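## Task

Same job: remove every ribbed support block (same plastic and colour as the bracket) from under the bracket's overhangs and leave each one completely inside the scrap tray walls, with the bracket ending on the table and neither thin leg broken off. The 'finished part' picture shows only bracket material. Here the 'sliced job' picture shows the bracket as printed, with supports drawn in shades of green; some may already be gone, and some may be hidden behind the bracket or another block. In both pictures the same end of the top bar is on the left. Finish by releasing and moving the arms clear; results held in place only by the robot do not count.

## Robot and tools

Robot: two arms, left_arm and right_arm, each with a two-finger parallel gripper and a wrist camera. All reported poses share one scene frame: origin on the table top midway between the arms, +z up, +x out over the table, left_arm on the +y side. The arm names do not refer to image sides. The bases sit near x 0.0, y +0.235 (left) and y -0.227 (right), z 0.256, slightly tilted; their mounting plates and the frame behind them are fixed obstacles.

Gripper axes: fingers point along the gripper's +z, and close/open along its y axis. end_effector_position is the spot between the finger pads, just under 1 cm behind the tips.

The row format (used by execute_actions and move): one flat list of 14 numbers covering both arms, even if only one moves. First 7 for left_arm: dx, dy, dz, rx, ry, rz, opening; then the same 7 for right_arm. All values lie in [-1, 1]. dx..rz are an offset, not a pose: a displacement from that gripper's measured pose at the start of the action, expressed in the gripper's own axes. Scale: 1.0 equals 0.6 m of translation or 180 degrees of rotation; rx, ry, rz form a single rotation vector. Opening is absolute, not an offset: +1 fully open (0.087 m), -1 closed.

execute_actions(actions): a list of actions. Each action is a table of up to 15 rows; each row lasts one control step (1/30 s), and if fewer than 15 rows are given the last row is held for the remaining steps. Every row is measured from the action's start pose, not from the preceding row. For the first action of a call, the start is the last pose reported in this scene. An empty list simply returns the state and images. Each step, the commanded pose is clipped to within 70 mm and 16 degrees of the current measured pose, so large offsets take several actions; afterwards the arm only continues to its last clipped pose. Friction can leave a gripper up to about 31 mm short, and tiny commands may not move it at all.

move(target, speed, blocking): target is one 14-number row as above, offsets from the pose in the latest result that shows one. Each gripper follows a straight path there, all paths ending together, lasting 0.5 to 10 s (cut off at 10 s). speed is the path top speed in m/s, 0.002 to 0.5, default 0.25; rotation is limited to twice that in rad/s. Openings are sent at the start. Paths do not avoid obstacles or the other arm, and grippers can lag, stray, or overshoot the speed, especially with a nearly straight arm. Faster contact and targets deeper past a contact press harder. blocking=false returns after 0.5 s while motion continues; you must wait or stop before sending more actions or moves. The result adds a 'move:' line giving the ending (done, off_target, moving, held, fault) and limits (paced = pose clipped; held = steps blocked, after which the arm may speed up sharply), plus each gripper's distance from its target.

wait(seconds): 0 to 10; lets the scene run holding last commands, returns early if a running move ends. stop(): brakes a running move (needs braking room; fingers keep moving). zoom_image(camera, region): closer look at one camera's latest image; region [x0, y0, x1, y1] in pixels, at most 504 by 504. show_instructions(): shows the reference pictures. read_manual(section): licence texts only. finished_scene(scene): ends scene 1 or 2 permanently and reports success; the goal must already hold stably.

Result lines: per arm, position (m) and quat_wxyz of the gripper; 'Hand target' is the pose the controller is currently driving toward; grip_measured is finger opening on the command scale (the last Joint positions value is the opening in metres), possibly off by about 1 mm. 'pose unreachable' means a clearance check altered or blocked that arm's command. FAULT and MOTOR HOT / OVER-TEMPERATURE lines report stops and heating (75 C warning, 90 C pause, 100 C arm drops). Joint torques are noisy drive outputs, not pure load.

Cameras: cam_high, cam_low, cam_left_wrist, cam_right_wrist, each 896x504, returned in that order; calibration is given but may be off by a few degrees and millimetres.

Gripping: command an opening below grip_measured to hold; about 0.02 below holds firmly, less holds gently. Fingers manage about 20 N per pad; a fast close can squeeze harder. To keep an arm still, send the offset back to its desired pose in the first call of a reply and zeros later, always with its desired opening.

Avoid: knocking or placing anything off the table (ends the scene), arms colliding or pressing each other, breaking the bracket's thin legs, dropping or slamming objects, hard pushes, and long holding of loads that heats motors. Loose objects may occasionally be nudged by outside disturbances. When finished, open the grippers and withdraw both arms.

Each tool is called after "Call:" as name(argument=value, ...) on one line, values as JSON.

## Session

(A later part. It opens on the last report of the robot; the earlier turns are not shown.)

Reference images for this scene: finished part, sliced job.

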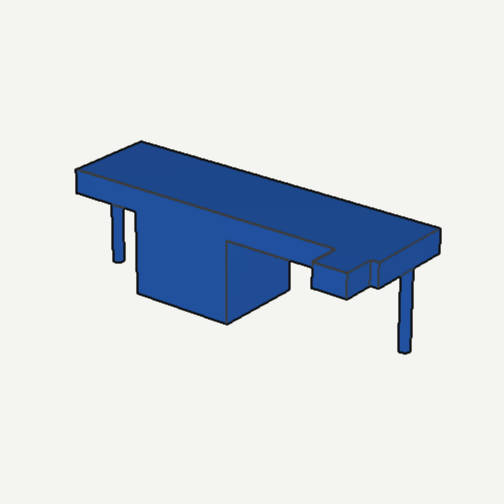

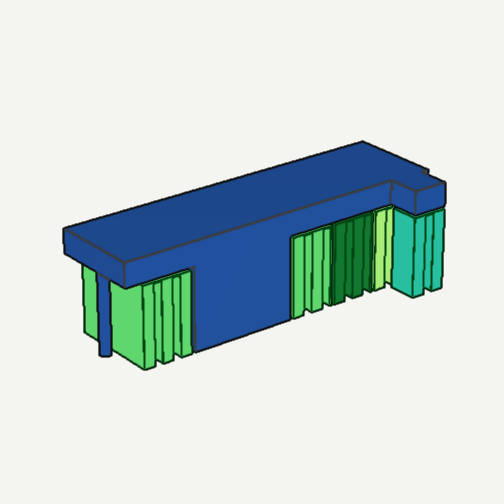

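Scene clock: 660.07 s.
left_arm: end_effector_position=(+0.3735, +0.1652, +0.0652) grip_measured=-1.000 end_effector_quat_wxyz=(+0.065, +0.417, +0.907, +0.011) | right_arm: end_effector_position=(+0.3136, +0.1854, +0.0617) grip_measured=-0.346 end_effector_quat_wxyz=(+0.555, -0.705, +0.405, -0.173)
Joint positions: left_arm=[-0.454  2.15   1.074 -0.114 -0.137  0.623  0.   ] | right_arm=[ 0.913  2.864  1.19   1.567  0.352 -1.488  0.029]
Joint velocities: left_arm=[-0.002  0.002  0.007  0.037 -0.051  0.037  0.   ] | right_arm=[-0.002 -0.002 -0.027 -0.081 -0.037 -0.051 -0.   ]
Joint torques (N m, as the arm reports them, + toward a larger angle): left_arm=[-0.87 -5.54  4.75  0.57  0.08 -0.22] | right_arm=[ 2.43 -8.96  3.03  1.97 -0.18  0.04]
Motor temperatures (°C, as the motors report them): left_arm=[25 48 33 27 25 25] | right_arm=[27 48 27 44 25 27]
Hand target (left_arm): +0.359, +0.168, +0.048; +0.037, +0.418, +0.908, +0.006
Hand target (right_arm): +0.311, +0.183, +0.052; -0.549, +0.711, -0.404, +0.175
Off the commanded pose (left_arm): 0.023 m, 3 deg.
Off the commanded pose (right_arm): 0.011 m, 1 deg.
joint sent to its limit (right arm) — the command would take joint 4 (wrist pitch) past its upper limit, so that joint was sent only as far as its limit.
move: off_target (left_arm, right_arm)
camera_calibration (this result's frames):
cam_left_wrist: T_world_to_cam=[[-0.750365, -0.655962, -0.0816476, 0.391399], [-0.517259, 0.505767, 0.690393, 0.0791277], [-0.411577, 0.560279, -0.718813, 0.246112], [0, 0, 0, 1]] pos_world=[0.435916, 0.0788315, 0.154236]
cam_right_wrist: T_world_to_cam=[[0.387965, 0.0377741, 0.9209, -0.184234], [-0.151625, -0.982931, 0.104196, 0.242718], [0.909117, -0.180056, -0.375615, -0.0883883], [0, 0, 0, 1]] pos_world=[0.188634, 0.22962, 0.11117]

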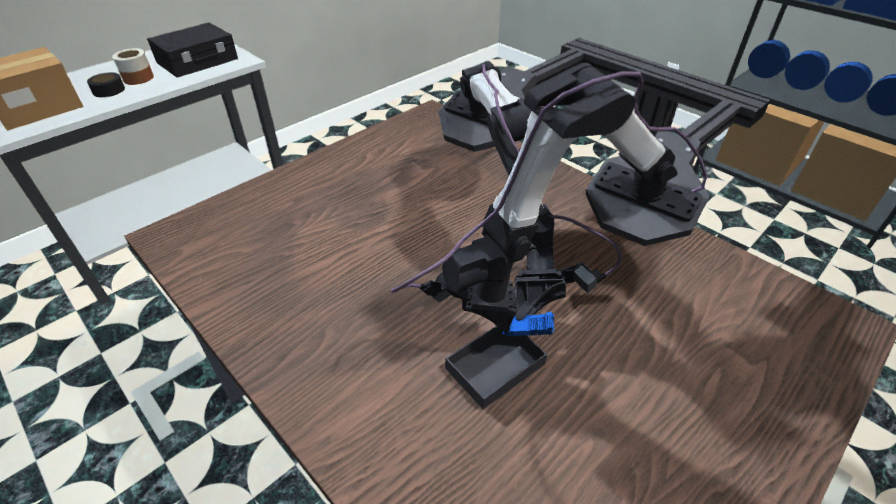

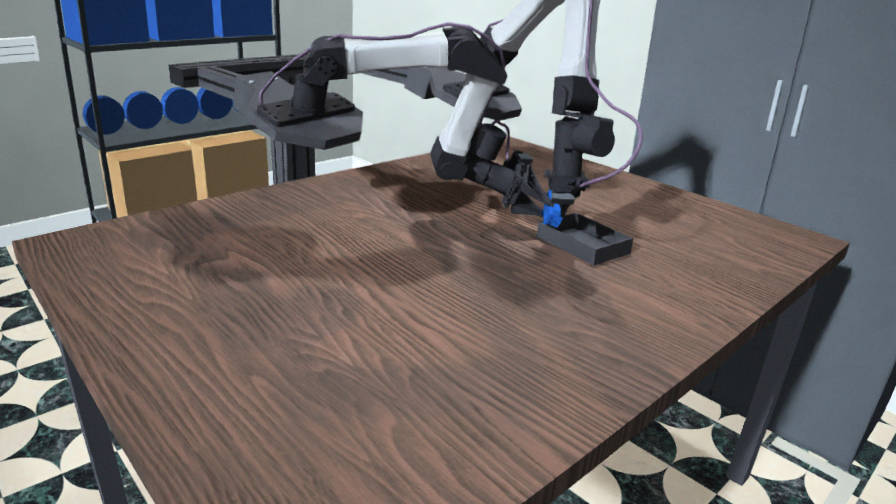

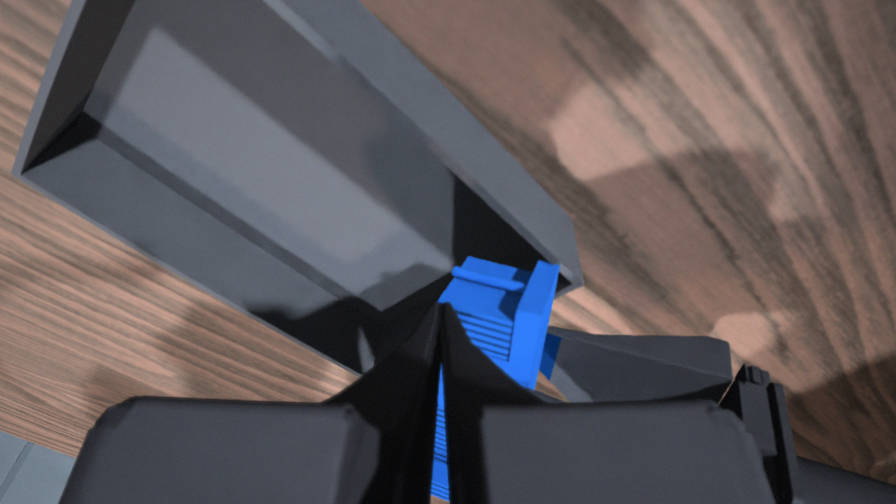

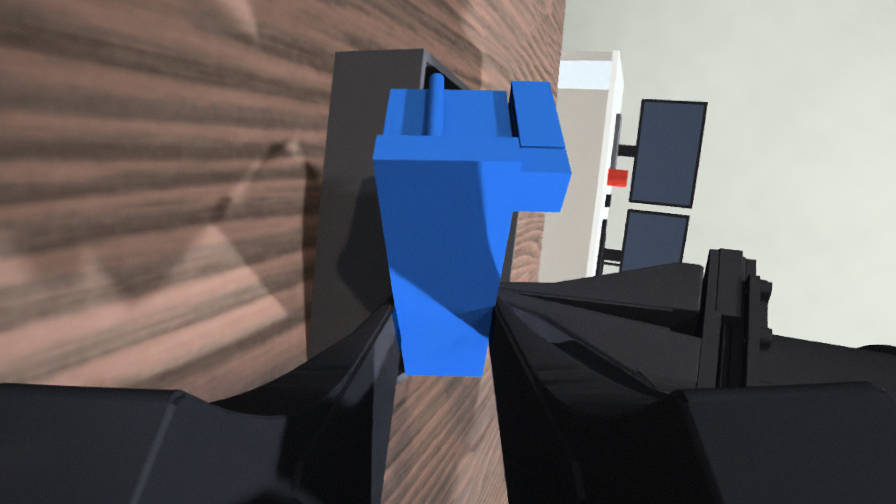

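Call:
execute_actions(actions=[[[0.0227,-0.0184,0.0308,0.0106,0.01585,0,-1, 0.004,0.0186,0,0,0,0,-0.40],[0.0240,-0.0195,0.0326,0.0112,0.0168,0,-1, 0.004,0.0186,0,0,0,0,-0.40],[0.0253,-0.0205,0.0344,0.0118,0.0177,0,-1, 0.004,0.0186,0,0,0,0,-0.40],[0.0266,-0.0216,0.0361,0.0124,0.0186,0,-1, 0.004,0.0186,0,0,0,0,-0.40],[0.0279,-0.0226,0.0379,0.0130,0.0195,0,-1, 0.004,0.0186,0,0,0,0,-0.40],[0.0292,-0.0237,0.0396,0.0136,0.0204,0,-1, 0.004,0.0186,0,0,0,0,-0.40],[0.0305,-0.0247,0.0414,0.0142,0.0213,0,-1, 0.004,0.0186,0,0,0,0,-0.40],[0.0318,-0.0258,0.0431,0.0148,0.0222,0,-1, 0.004,0.0186,0,0,0,0,-0.40]]])

Call:
zoom_image(camera="cam_left_wrist", region=[340, 180, 600, 380])

Scene clock: 664.87 s.
left_arm: end_effector_position=(+0.3637, +0.1656, +0.0483) grip_measured=-1.000 end_effector_quat_wxyz=(+0.046, +0.419, +0.907, +0.009) | right_arm: end_effector_position=(+0.3128, +0.1863, +0.0616) grip_measured=-0.346 end_effector_quat_wxyz=(+0.557, -0.704, +0.406, -0.170)
Joint positions: left_arm=[-0.454  2.21   1.087 -0.104 -0.138  0.622  0.   ] | right_arm=[ 0.914  2.864  1.19   1.567  0.349 -1.481  0.029]
Joint velocities: left_arm=[-0.007  0.002 -0.002 -0.051  0.007 -0.007  0.   ] | right_arm=[-0.012 -0.017 -0.012 -0.037  0.007  0.037  0.001]
Joint torques (N m, as the arm reports them, + toward a larger angle): left_arm=[-0.68 -6.94  4.28  0.46  0.09 -0.21] | right_arm=[ 2.27 -8.91  3.01  1.96 -0.14  0.08]
Motor temperatures (°C, as the motors report them): left_arm=[25 48 33 27 25 25] | right_arm=[27 48 27 44 25 27]
Hand target (left_arm): +0.352, +0.169, +0.037; +0.023, +0.418, +0.908, +0.005
Hand target (right_arm): +0.311, +0.183, +0.051; -0.549, +0.709, -0.408, +0.172
Off the commanded pose (left_arm): 0.016 m, 3 deg.
Off the commanded pose (right_arm): 0.011 m, 0 deg.
joint sent to its limit (right arm) — the command would take joint 4 (wrist pitch) past its upper limit, so that joint was sent only as far as its limit.
camera_calibration (this result's frames):
cam_left_wrist: T_world_to_cam=[[-0.755421, -0.652302, -0.061978, 0.383193], [-0.49042, 0.500137, 0.713688, 0.0755446], [-0.434543, 0.56953, -0.697716, 0.235524], [0, 0, 0, 1]] pos_world=[0.428866, 0.0780372, 0.134163]
cam_right_wrist: T_world_to_cam=[[0.392333, 0.0328643, 0.919236, -0.184192], [-0.14942, -0.983811, 0.0989461, 0.243255], [0.907606, -0.176172, -0.381071, -0.0874402], [0, 0, 0, 1]] pos_world=[0.187973, 0.229966, 0.111926]

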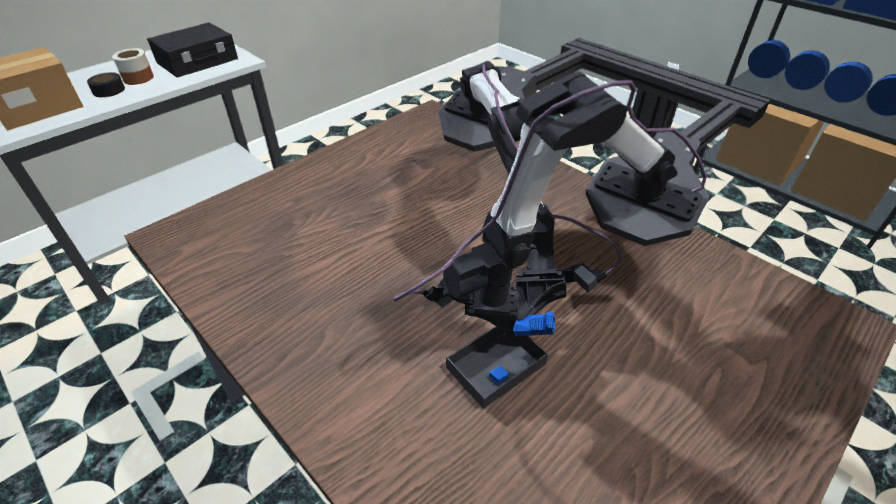

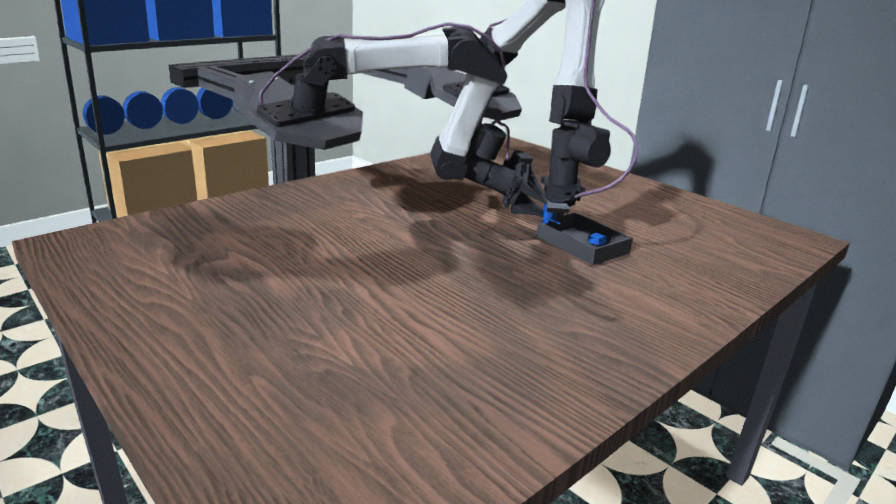

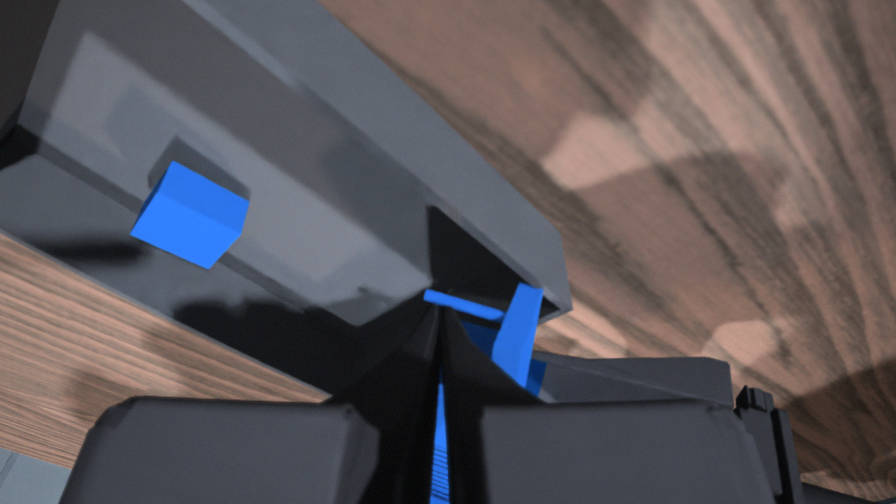

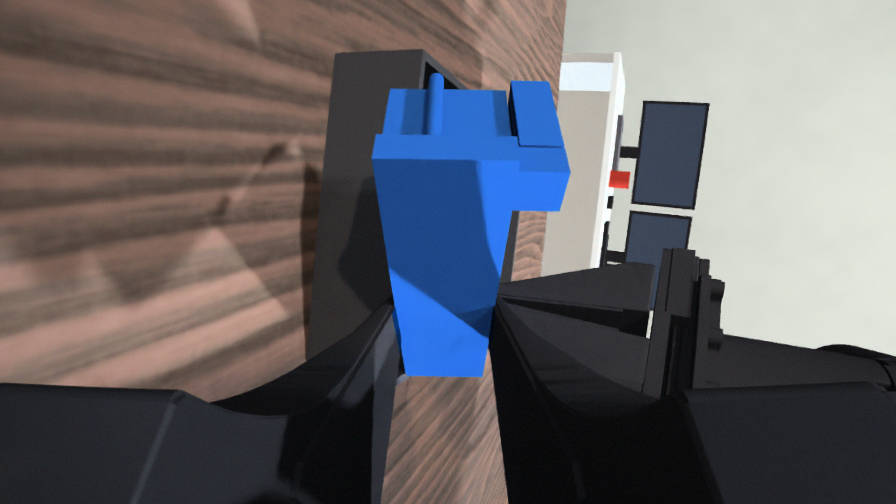

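Region (340, 180, 600, 380) of cam_left_wrist's 896x504 image, scaled by 1.938, with more detail than that image has; it fills the top 388 rows of this view, and the rest is white.

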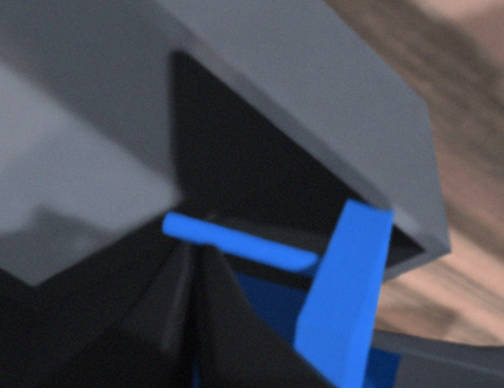

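Call:
move(target=[0.008,0,-0.05,0,0,0,-1, 0.004,0.0186,0,0,0,0,-0.40], speed=0.02)

Call:
zoom_image(camera="cam_left_wrist", region=[340, 180, 600, 380])

Scene clock: 670.90 s.
left_arm: end_effector_position=(+0.3729, +0.1673, +0.0768) grip_measured=-1.000 end_effector_quat_wxyz=(+0.065, +0.416, +0.907, +0.012) | right_arm: end_effector_position=(+0.3128, +0.1863, +0.0616) grip_measured=-0.346 end_effector_quat_wxyz=(+0.557, -0.704, +0.406, -0.170)
Joint positions: left_arm=[-0.454  2.108  1.062 -0.143 -0.138  0.622  0.   ] | right_arm=[ 0.914  2.864  1.19   1.567  0.349 -1.481  0.029]
Joint velocities: left_arm=[-0.017  0.002  0.007 -0.11   0.051  0.022  0.   ] | right_arm=[-0.002  0.007 -0.012 -0.007 -0.095 -0.007 -0.   ]
Joint torques (N m, as the arm reports them, + toward a larger angle): left_arm=[ -1.46 -10.75   1.41   0.42   0.08  -0.18] | right_arm=[ 2.34 -8.94  3.08  1.96 -0.17  0.16]
Motor temperatures (°C, as the motors report them): left_arm=[25 48 33 27 25 25] | right_arm=[27 48 27 44 25 27]
Hand target (left_arm): +0.359, +0.170, +0.078; +0.047, +0.419, +0.907, +0.009
Hand target (right_arm): +0.310, +0.184, +0.051; -0.551, +0.708, -0.409, +0.169
Off the commanded pose (left_arm): 0.015 m, 2 deg.
Off the commanded pose (right_arm): 0.011 m, 0 deg.
joint sent to its limit (right arm) — the command would take joint 4 (wrist pitch) past its upper limit, so that joint was sent only as far as its limit.
move: off_target (left_arm, right_arm)
camera_calibration (this result's frames):
cam_left_wrist: T_world_to_cam=[[-0.749398, -0.656901, -0.0829684, 0.393147], [-0.518434, 0.504201, 0.690658, 0.0704551], [-0.411861, 0.560591, -0.718407, 0.253079], [0, 0, 0, 1]] pos_world=[0.435383, 0.0808616, 0.165772]
cam_right_wrist: T_world_to_cam=[[0.392564, 0.0325734, 0.919148, -0.184188], [-0.149517, -0.983818, 0.0987232, 0.2433], [0.90749, -0.176183, -0.381341, -0.0873856], [0, 0, 0, 1]] pos_world=[0.187985, 0.229967, 0.111953]

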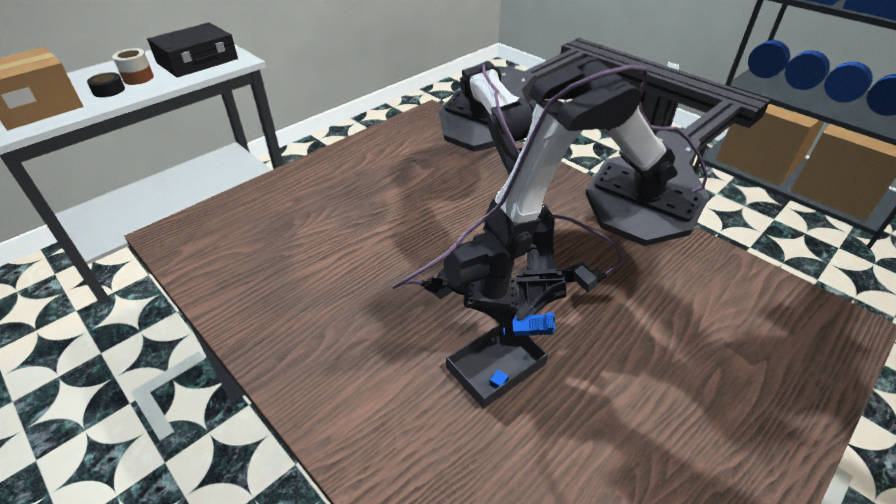

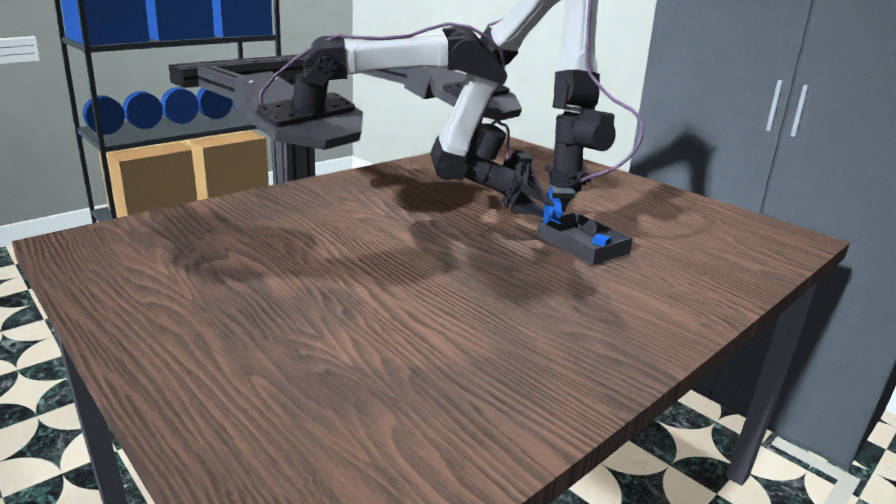

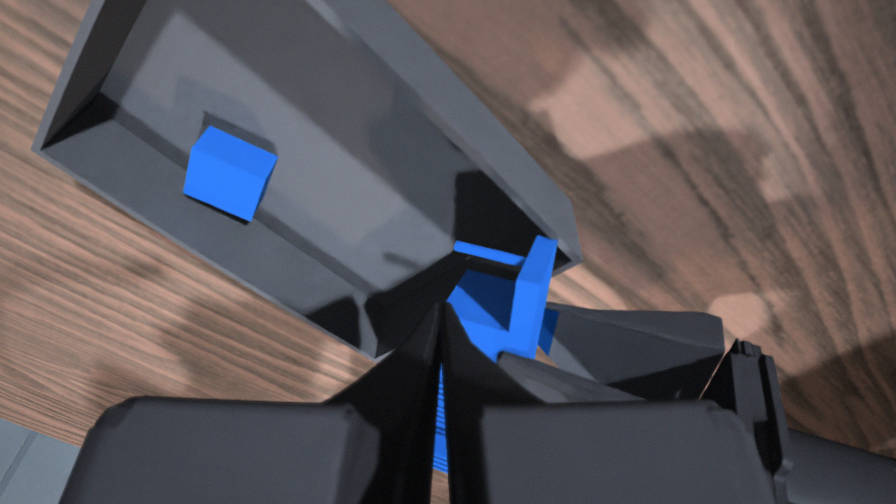

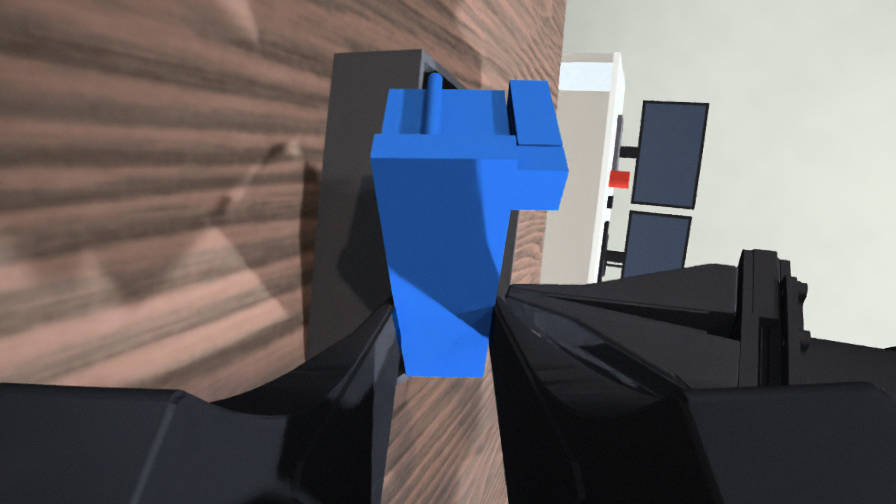

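Region (340, 180, 600, 380) of cam_left_wrist's 896x504 image, scaled by 1.938, with more detail than that image has; it fills the top 388 rows of this view, and the rest is white.

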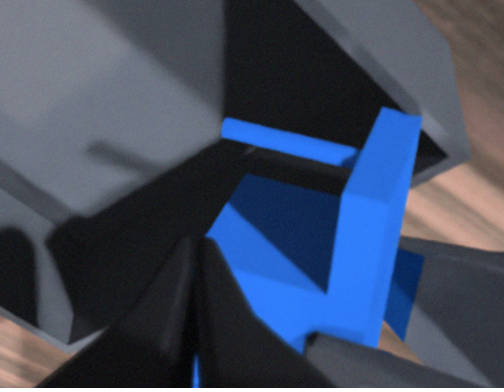

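Call:
move(target=[0,0.05,-0.09,0,0,0,-1, 0.004,0.0186,0,0,0,0,-0.40], speed=0.08)

Call:
show_instructions()

Scene clock: 691.47 s.
left_arm: end_effector_position=(+0.3863, +0.1854, +0.1283) grip_measured=-1.000 end_effector_quat_wxyz=(+0.065, +0.418, +0.906, +0.014) | right_arm: end_effector_position=(+0.3131, +0.1865, +0.0621) grip_measured=-0.346 end_effector_quat_wxyz=(+0.557, -0.704, +0.406, -0.170)
Joint positions: left_arm=[-0.417  1.952  1.094 -0.324 -0.128  0.66   0.   ] | right_arm=[ 0.914  2.863  1.19   1.567  0.349 -1.481  0.029]
Joint velocities: left_arm=[-0.002 -0.007 -0.002 -0.051  0.022 -0.007  0.   ] | right_arm=[-0.012 -0.007  0.007  0.007 -0.037 -0.007  0.001]
Joint torques (N m, as the arm reports them, + toward a larger angle): left_arm=[  0.17 -10.08   6.32   0.43   0.16  -0.12] | right_arm=[ 2.34 -8.92  3.01  1.96 -0.17  0.15]
Motor temperatures (°C, as the motors report them): left_arm=[25 51 32 27 25 25] | right_arm=[27 48 27 44 25 27]
Hand target (left_arm): +0.389, +0.189, +0.133; +0.065, +0.417, +0.907, +0.013
Hand target (right_arm): +0.310, +0.184, +0.051; -0.551, +0.708, -0.409, +0.169
Off the commanded pose (left_arm): 0.006 m, 0 deg.
Off the commanded pose (right_arm): 0.012 m, 0 deg.
joint sent to its limit (right arm) — the command would take joint 4 (wrist pitch) past its upper limit, so that joint was sent only as far as its limit.
move: off_target (right_arm)
camera_calibration (this result's frames):
cam_left_wrist: T_world_to_cam=[[-0.751415, -0.654002, -0.0875046, 0.420158], [-0.51883, 0.50369, 0.690733, 0.0328702], [-0.407665, 0.564427, -0.717796, 0.283063], [0, 0, 0, 1]] pos_world=[0.448162, 0.098459, 0.217243]
cam_right_wrist: T_world_to_cam=[[0.392059, 0.0315842, 0.919398, -0.184458], [-0.149833, -0.983873, 0.0976922, 0.243678], [0.907656, -0.176057, -0.381004, -0.0874899], [0, 0, 0, 1]] pos_world=[0.18824, 0.230171, 0.112451]

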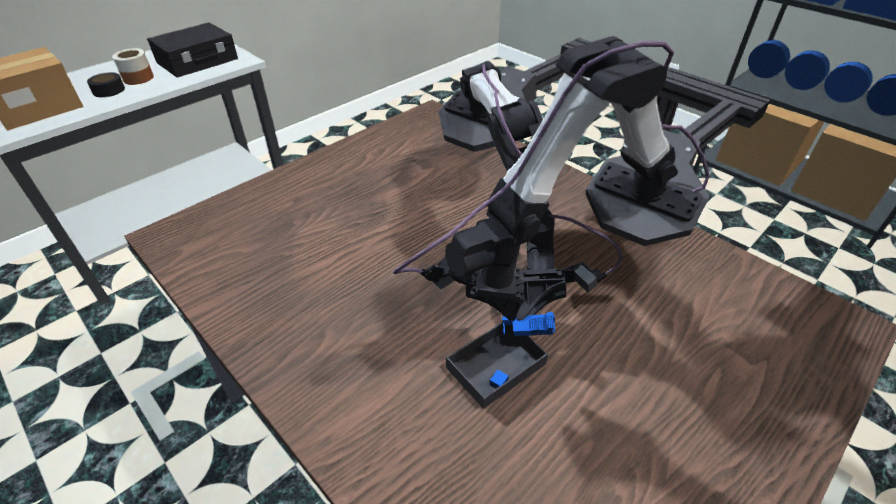

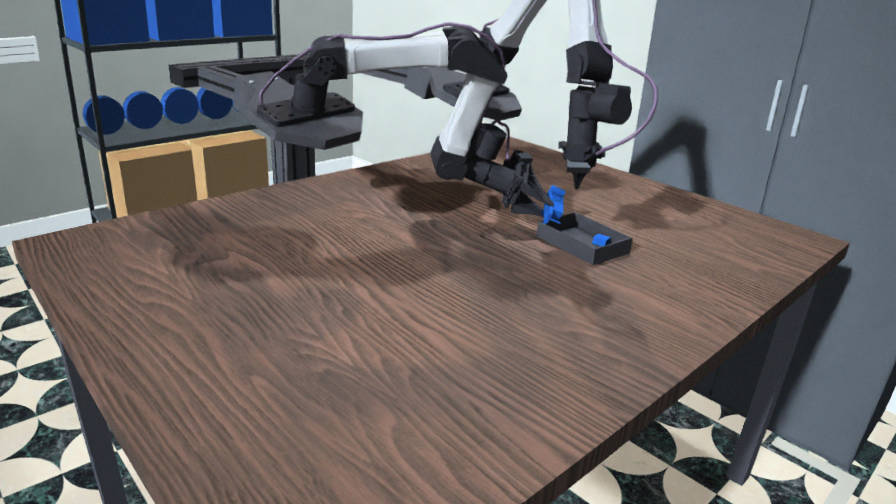

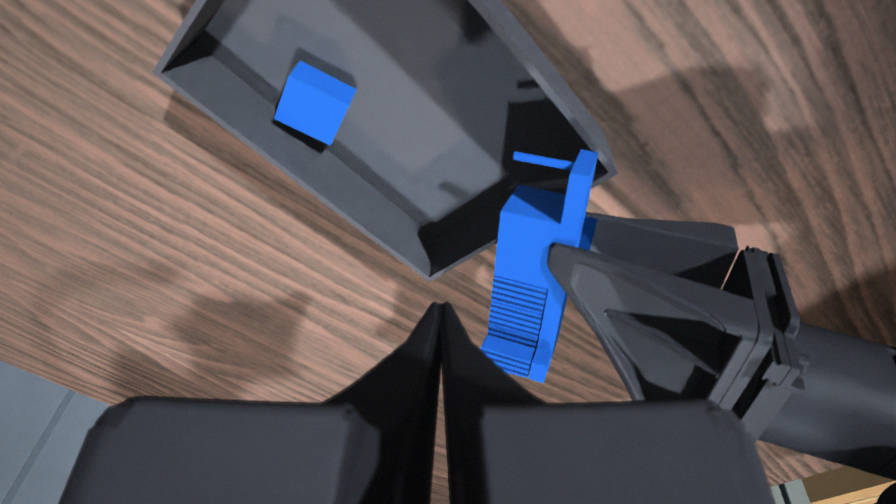

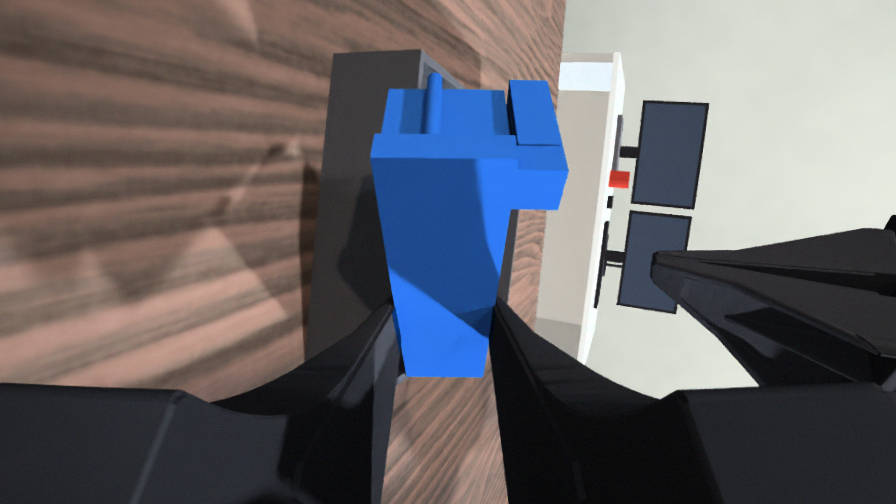

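Reference images for this scene: finished part, sliced job.

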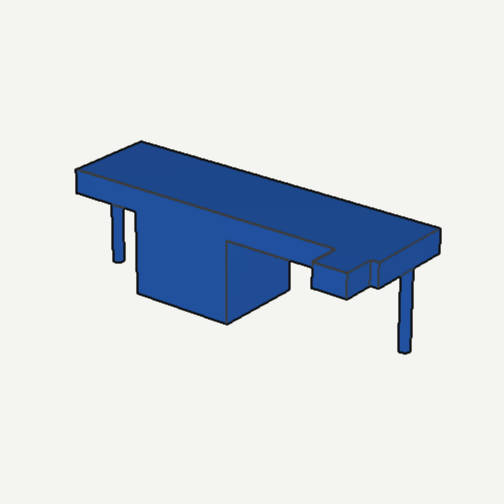

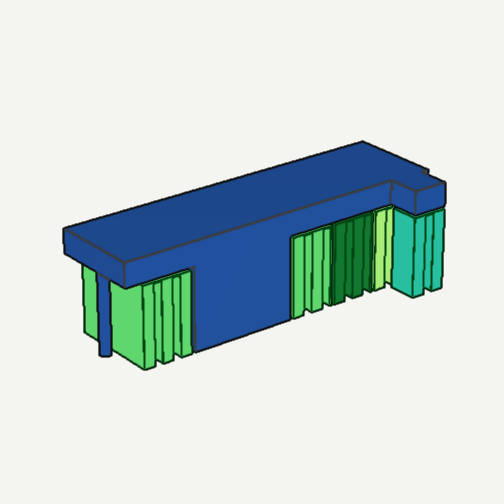

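Call:
move(target=[0,0,0,0,0,0,-1, -0.0083,-0.0388,-0.0131,0,0,0,-0.40], speed=0.03)

Call:
move(target=[0,0,0,0,0,0,-1, 0.1045,-0.0175,0.0142,0,0.039,-0.106,-0.40], speed=0.04)

Scene clock: 744.00 s.
left_arm: end_effector_position=(+0.3859, +0.1855, +0.1283) grip_measured=-1.000 end_effector_quat_wxyz=(+0.065, +0.418, +0.906, +0.014) | right_arm: end_effector_position=(+0.3220, +0.1875, +0.0887) grip_measured=-0.346 end_effector_quat_wxyz=(+0.566, -0.695, +0.408, -0.174)
Joint positions: left_arm=[-0.417  1.952  1.094 -0.325 -0.128  0.661  0.   ] | right_arm=[ 0.914  2.779  1.137  1.562  0.354 -1.481  0.029]
Joint velocities: left_arm=[ 0.002  0.007 -0.012 -0.007 -0.066 -0.022  0.   ] | right_arm=[ 0.002  0.002  0.012 -0.022 -0.037  0.037  0.   ]
Joint torques (N m, as the arm reports them, + toward a larger angle): left_arm=[-0.9  -9.48  4.88  0.64  0.09 -0.16] | right_arm=[  3.86 -11.92  -0.2    1.94  -0.09   0.11]
Motor temperatures (°C, as the motors report them): left_arm=[25 55 34 27 25 25] | right_arm=[27 48 27 45 25 27]
Hand target (left_arm): +0.386, +0.185, +0.128; +0.065, +0.418, +0.906, +0.014
Hand target (right_arm): +0.313, +0.186, +0.087; -0.557, +0.704, -0.406, +0.170
Off the commanded pose (left_arm): 0.000 m, 0 deg.
Off the commanded pose (right_arm): 0.009 m, 2 deg.
move: done
camera_calibration (this result's frames):
cam_left_wrist: T_world_to_cam=[[-0.751918, -0.653537, -0.0866529, 0.41995], [-0.517527, 0.503724, 0.691685, 0.0320073], [-0.408392, 0.564936, -0.716982, 0.282948], [0, 0, 0, 1]] pos_world=[0.447887, 0.0984825, 0.21712]
cam_right_wrist: T_world_to_cam=[[0.380224, 0.00907651, 0.92485, -0.204927], [-0.162095, -0.983821, 0.0762956, 0.249262], [0.91058, -0.178923, -0.372601, -0.0864344], [0, 0, 0, 1]] pos_world=[0.197028, 0.231624, 0.138304]

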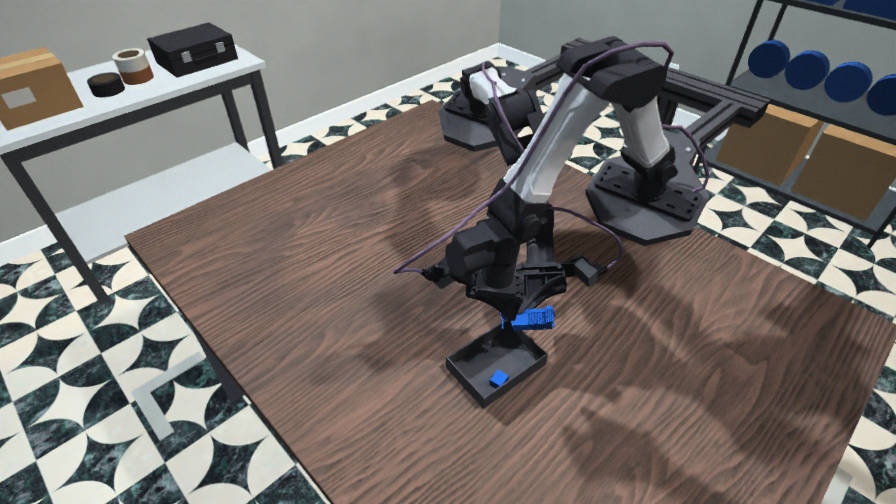

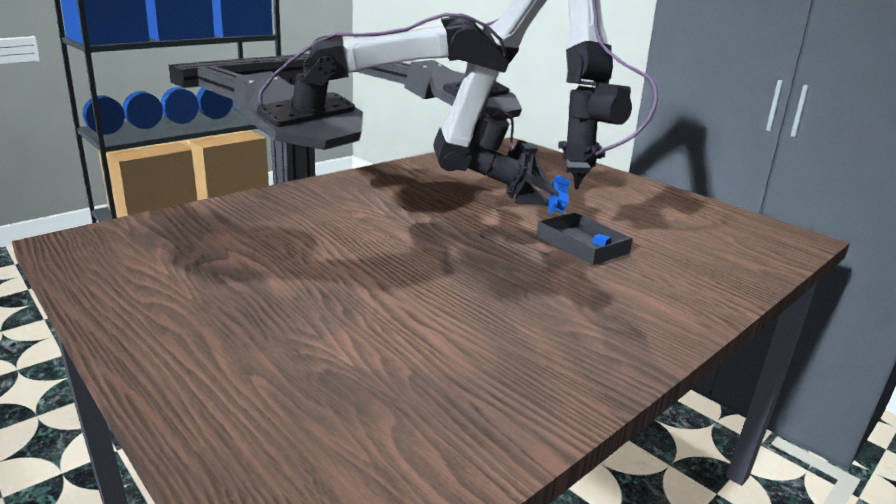

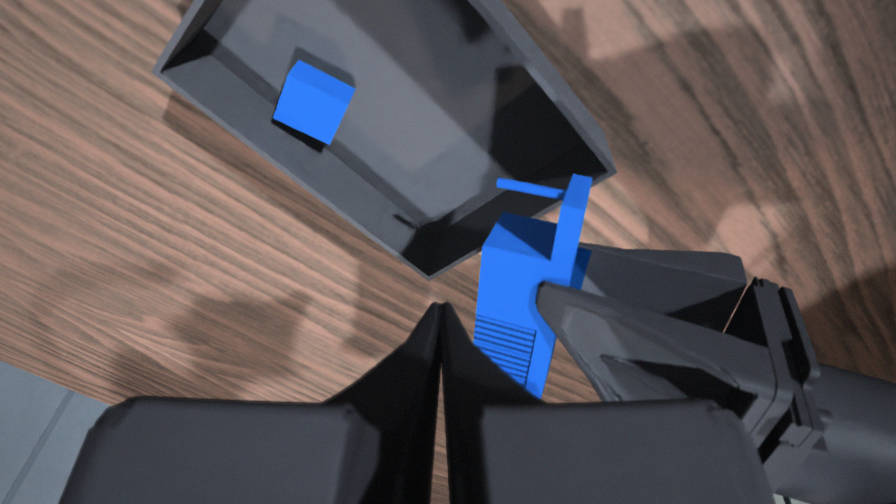

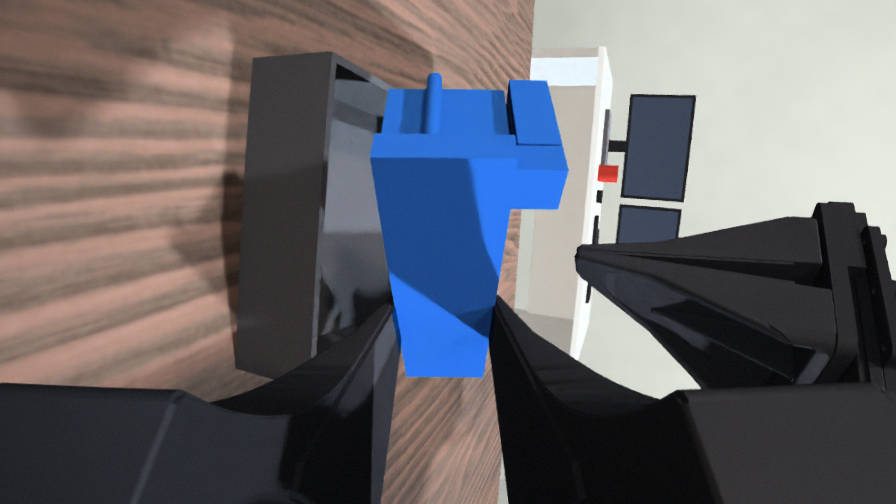

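Scene clock: 748.67 s.
left_arm: end_effector_position=(+0.3859, +0.1855, +0.1283) grip_measured=-1.000 end_effector_quat_wxyz=(+0.065, +0.418, +0.906, +0.014) | right_arm: end_effector_position=(+0.3643, +0.1489, +0.0862) grip_measured=-0.346 end_effector_quat_wxyz=(-0.502, +0.747, -0.323, +0.294)
Joint positions: left_arm=[-0.417  1.952  1.094 -0.325 -0.128  0.661  0.   ] | right_arm=[ 0.808  2.789  1.137  1.562  0.354 -1.807  0.029]
Joint velocities: left_arm=[ 0.012 -0.037  0.007 -0.022 -0.037  0.007  0.   ] | right_arm=[-0.002 -0.002 -0.012 -0.037  0.051 -0.022 -0.001]
Joint torques (N m, as the arm reports them, + toward a larger angle): left_arm=[-0.92 -9.45  4.86  0.64  0.09 -0.16] | right_arm=[ 1.18 -9.85  3.64  2.01 -0.08  0.04]
Motor temperatures (°C, as the motors report them): left_arm=[25 55 34 27 25 25] | right_arm=[27 48 27 45 25 27]
Hand target (left_arm): +0.386, +0.185, +0.128; +0.065, +0.418, +0.906, +0.014
Hand target (right_arm): +0.371, +0.146, +0.083; -0.498, +0.745, -0.324, +0.304
Off the commanded pose (left_arm): 0.000 m, 0 deg.
Off the commanded pose (right_arm): 0.008 m, 2 deg.
joint sent to its limit (right arm) — the command would take joint 4 (wrist pitch) past its upper limit, so that joint was sent only as far as its limit.
move: done
camera_calibration (this result's frames):
cam_left_wrist: T_world_to_cam=[[-0.751918, -0.653537, -0.0866529, 0.41995], [-0.517527, 0.503724, 0.691685, 0.0320073], [-0.408392, 0.564936, -0.716982, 0.282948], [0, 0, 0, 1]] pos_world=[0.447887, 0.0984825, 0.21712]
cam_right_wrist: T_world_to_cam=[[0.196512, 0.271015, 0.942302, -0.191938], [-0.197202, -0.930479, 0.30874, 0.203101], [0.960466, -0.246495, -0.129405, -0.161907], [0, 0, 0, 1]] pos_world=[0.233276, 0.20109, 0.0972065]

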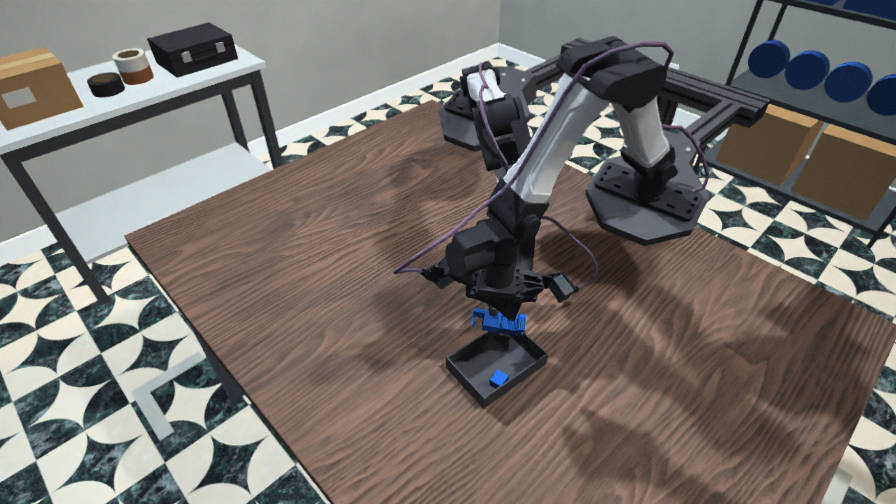

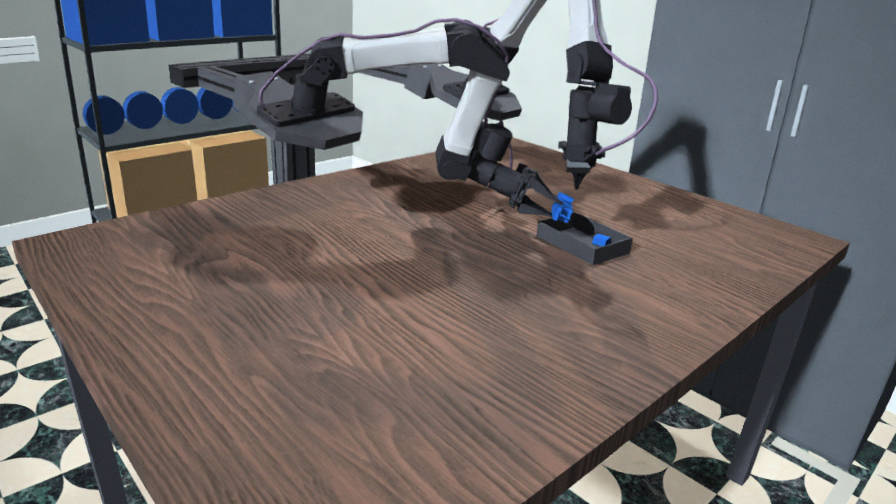

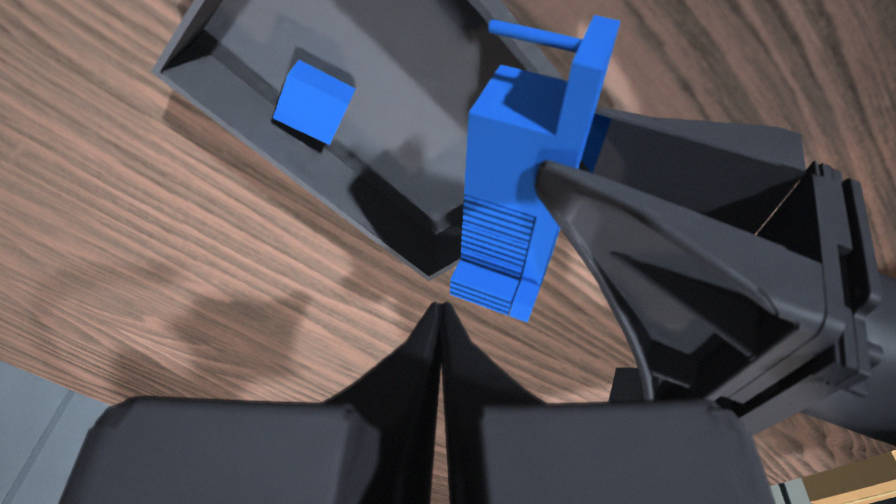

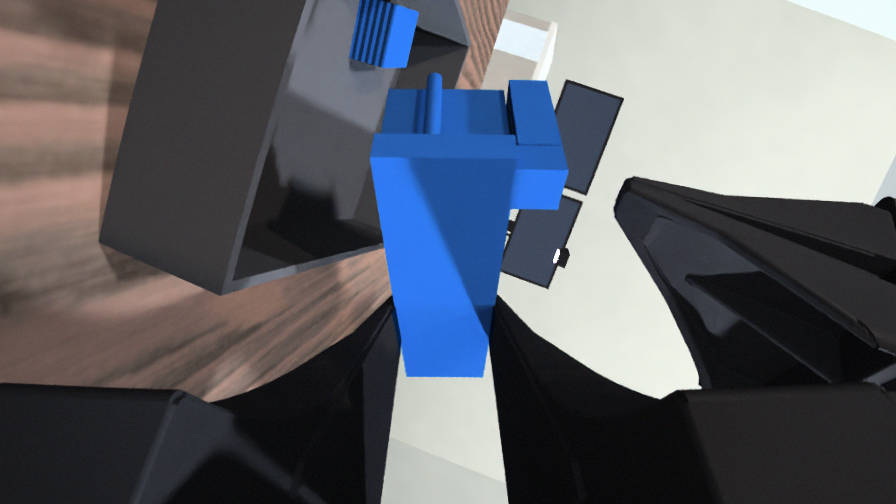

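Call:
move(target=[0,0,0,0,0,0,-1, -0.008,0.0365,0.0047,0,0,0,-0.40], speed=0.02)

Scene clock: 758.87 s.
left_arm: end_effector_position=(+0.3859, +0.1855, +0.1283) grip_measured=-1.000 end_effector_quat_wxyz=(+0.065, +0.418, +0.906, +0.014) | right_arm: end_effector_position=(+0.3574, +0.1466, +0.0668) grip_measured=-0.346 end_effector_quat_wxyz=(-0.493, +0.755, -0.322, +0.290)
Joint positions: left_arm=[-0.417  1.952  1.094 -0.325 -0.128  0.661  0.   ] | right_arm=[ 0.808  2.844  1.166  1.562  0.354 -1.806  0.029]
Joint velocities: left_arm=[ 0.007  0.002 -0.007  0.022 -0.095 -0.007  0.   ] | right_arm=[-0.002 -0.012  0.012 -0.066 -0.037 -0.081 -0.   ]
Joint torques (N m, as the arm reports them, + toward a larger angle): left_arm=[-0.96 -9.5   4.78  0.64  0.12 -0.17] | right_arm=[ 2.11 -9.8   3.4   2.04 -0.17  0.15]
Motor temperatures (°C, as the motors report them): left_arm=[25 55 34 27 25 25] | right_arm=[26 49 27 45 25 27]
Hand target (left_arm): +0.386, +0.185, +0.128; +0.065, +0.418, +0.906, +0.014
Hand target (right_arm): +0.360, +0.148, +0.064; -0.495, +0.751, -0.325, +0.291
Off the commanded pose (left_arm): 0.000 m, 0 deg.
Off the commanded pose (right_arm): 0.004 m, 1 deg.
joint sent to its limit (right arm) — the command would take joint 4 (wrist pitch) past its upper limit, so that joint was sent only as far as its limit.
move: done
camera_calibration (this result's frames):
cam_left_wrist: T_world_to_cam=[[-0.751918, -0.653537, -0.0866529, 0.41995], [-0.517527, 0.503724, 0.691685, 0.0320073], [-0.408392, 0.564936, -0.716982, 0.282948], [0, 0, 0, 1]] pos_world=[0.447887, 0.0984825, 0.21712]
cam_right_wrist: T_world_to_cam=[[0.209965, 0.290115, 0.933675, -0.178651], [-0.187477, -0.925294, 0.32967, 0.199971], [0.959566, -0.244262, -0.139889, -0.157628], [0, 0, 0, 1]] pos_world=[0.226255, 0.198358, 0.0788274]

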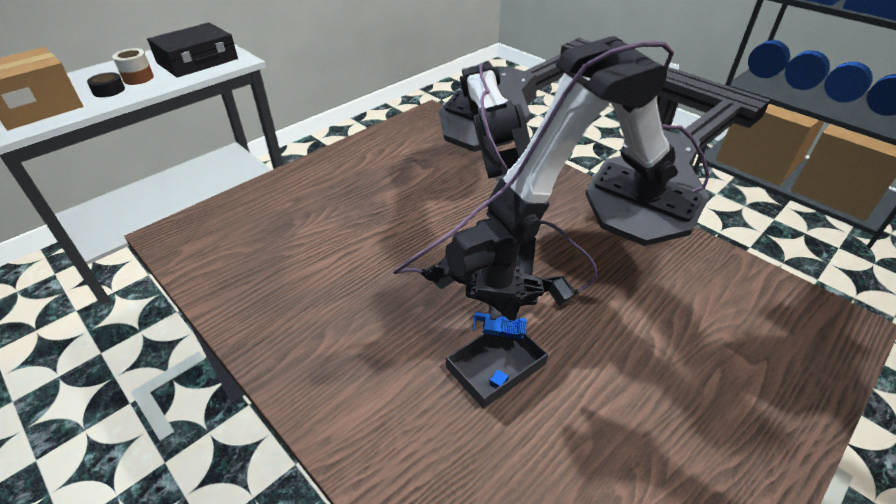

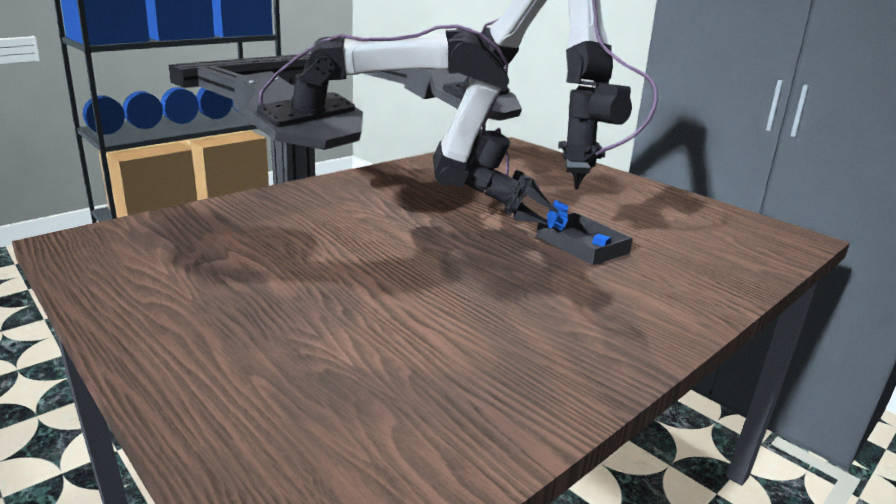

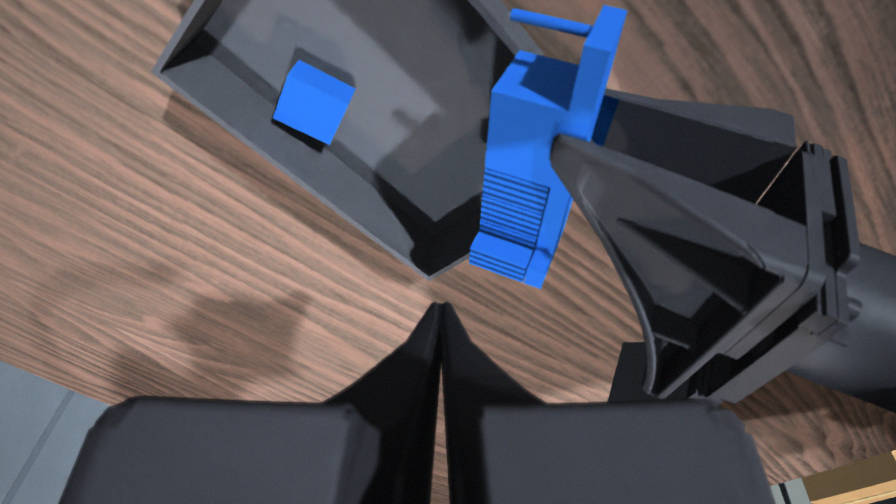

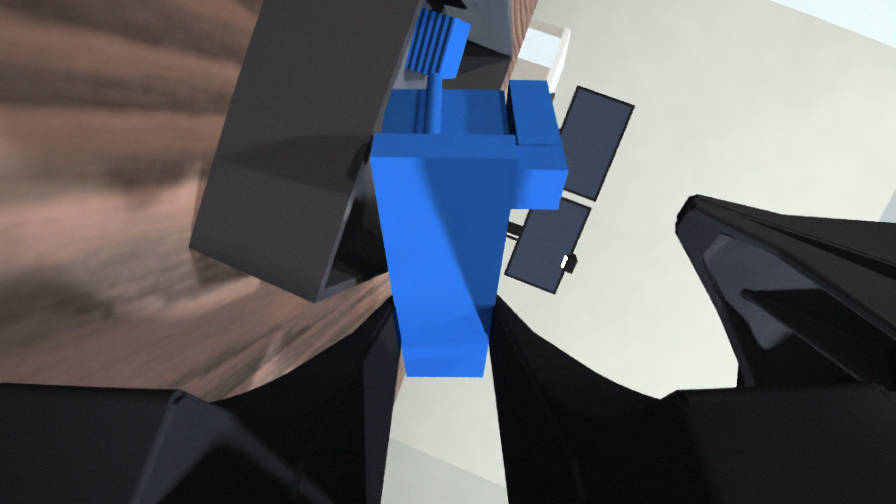

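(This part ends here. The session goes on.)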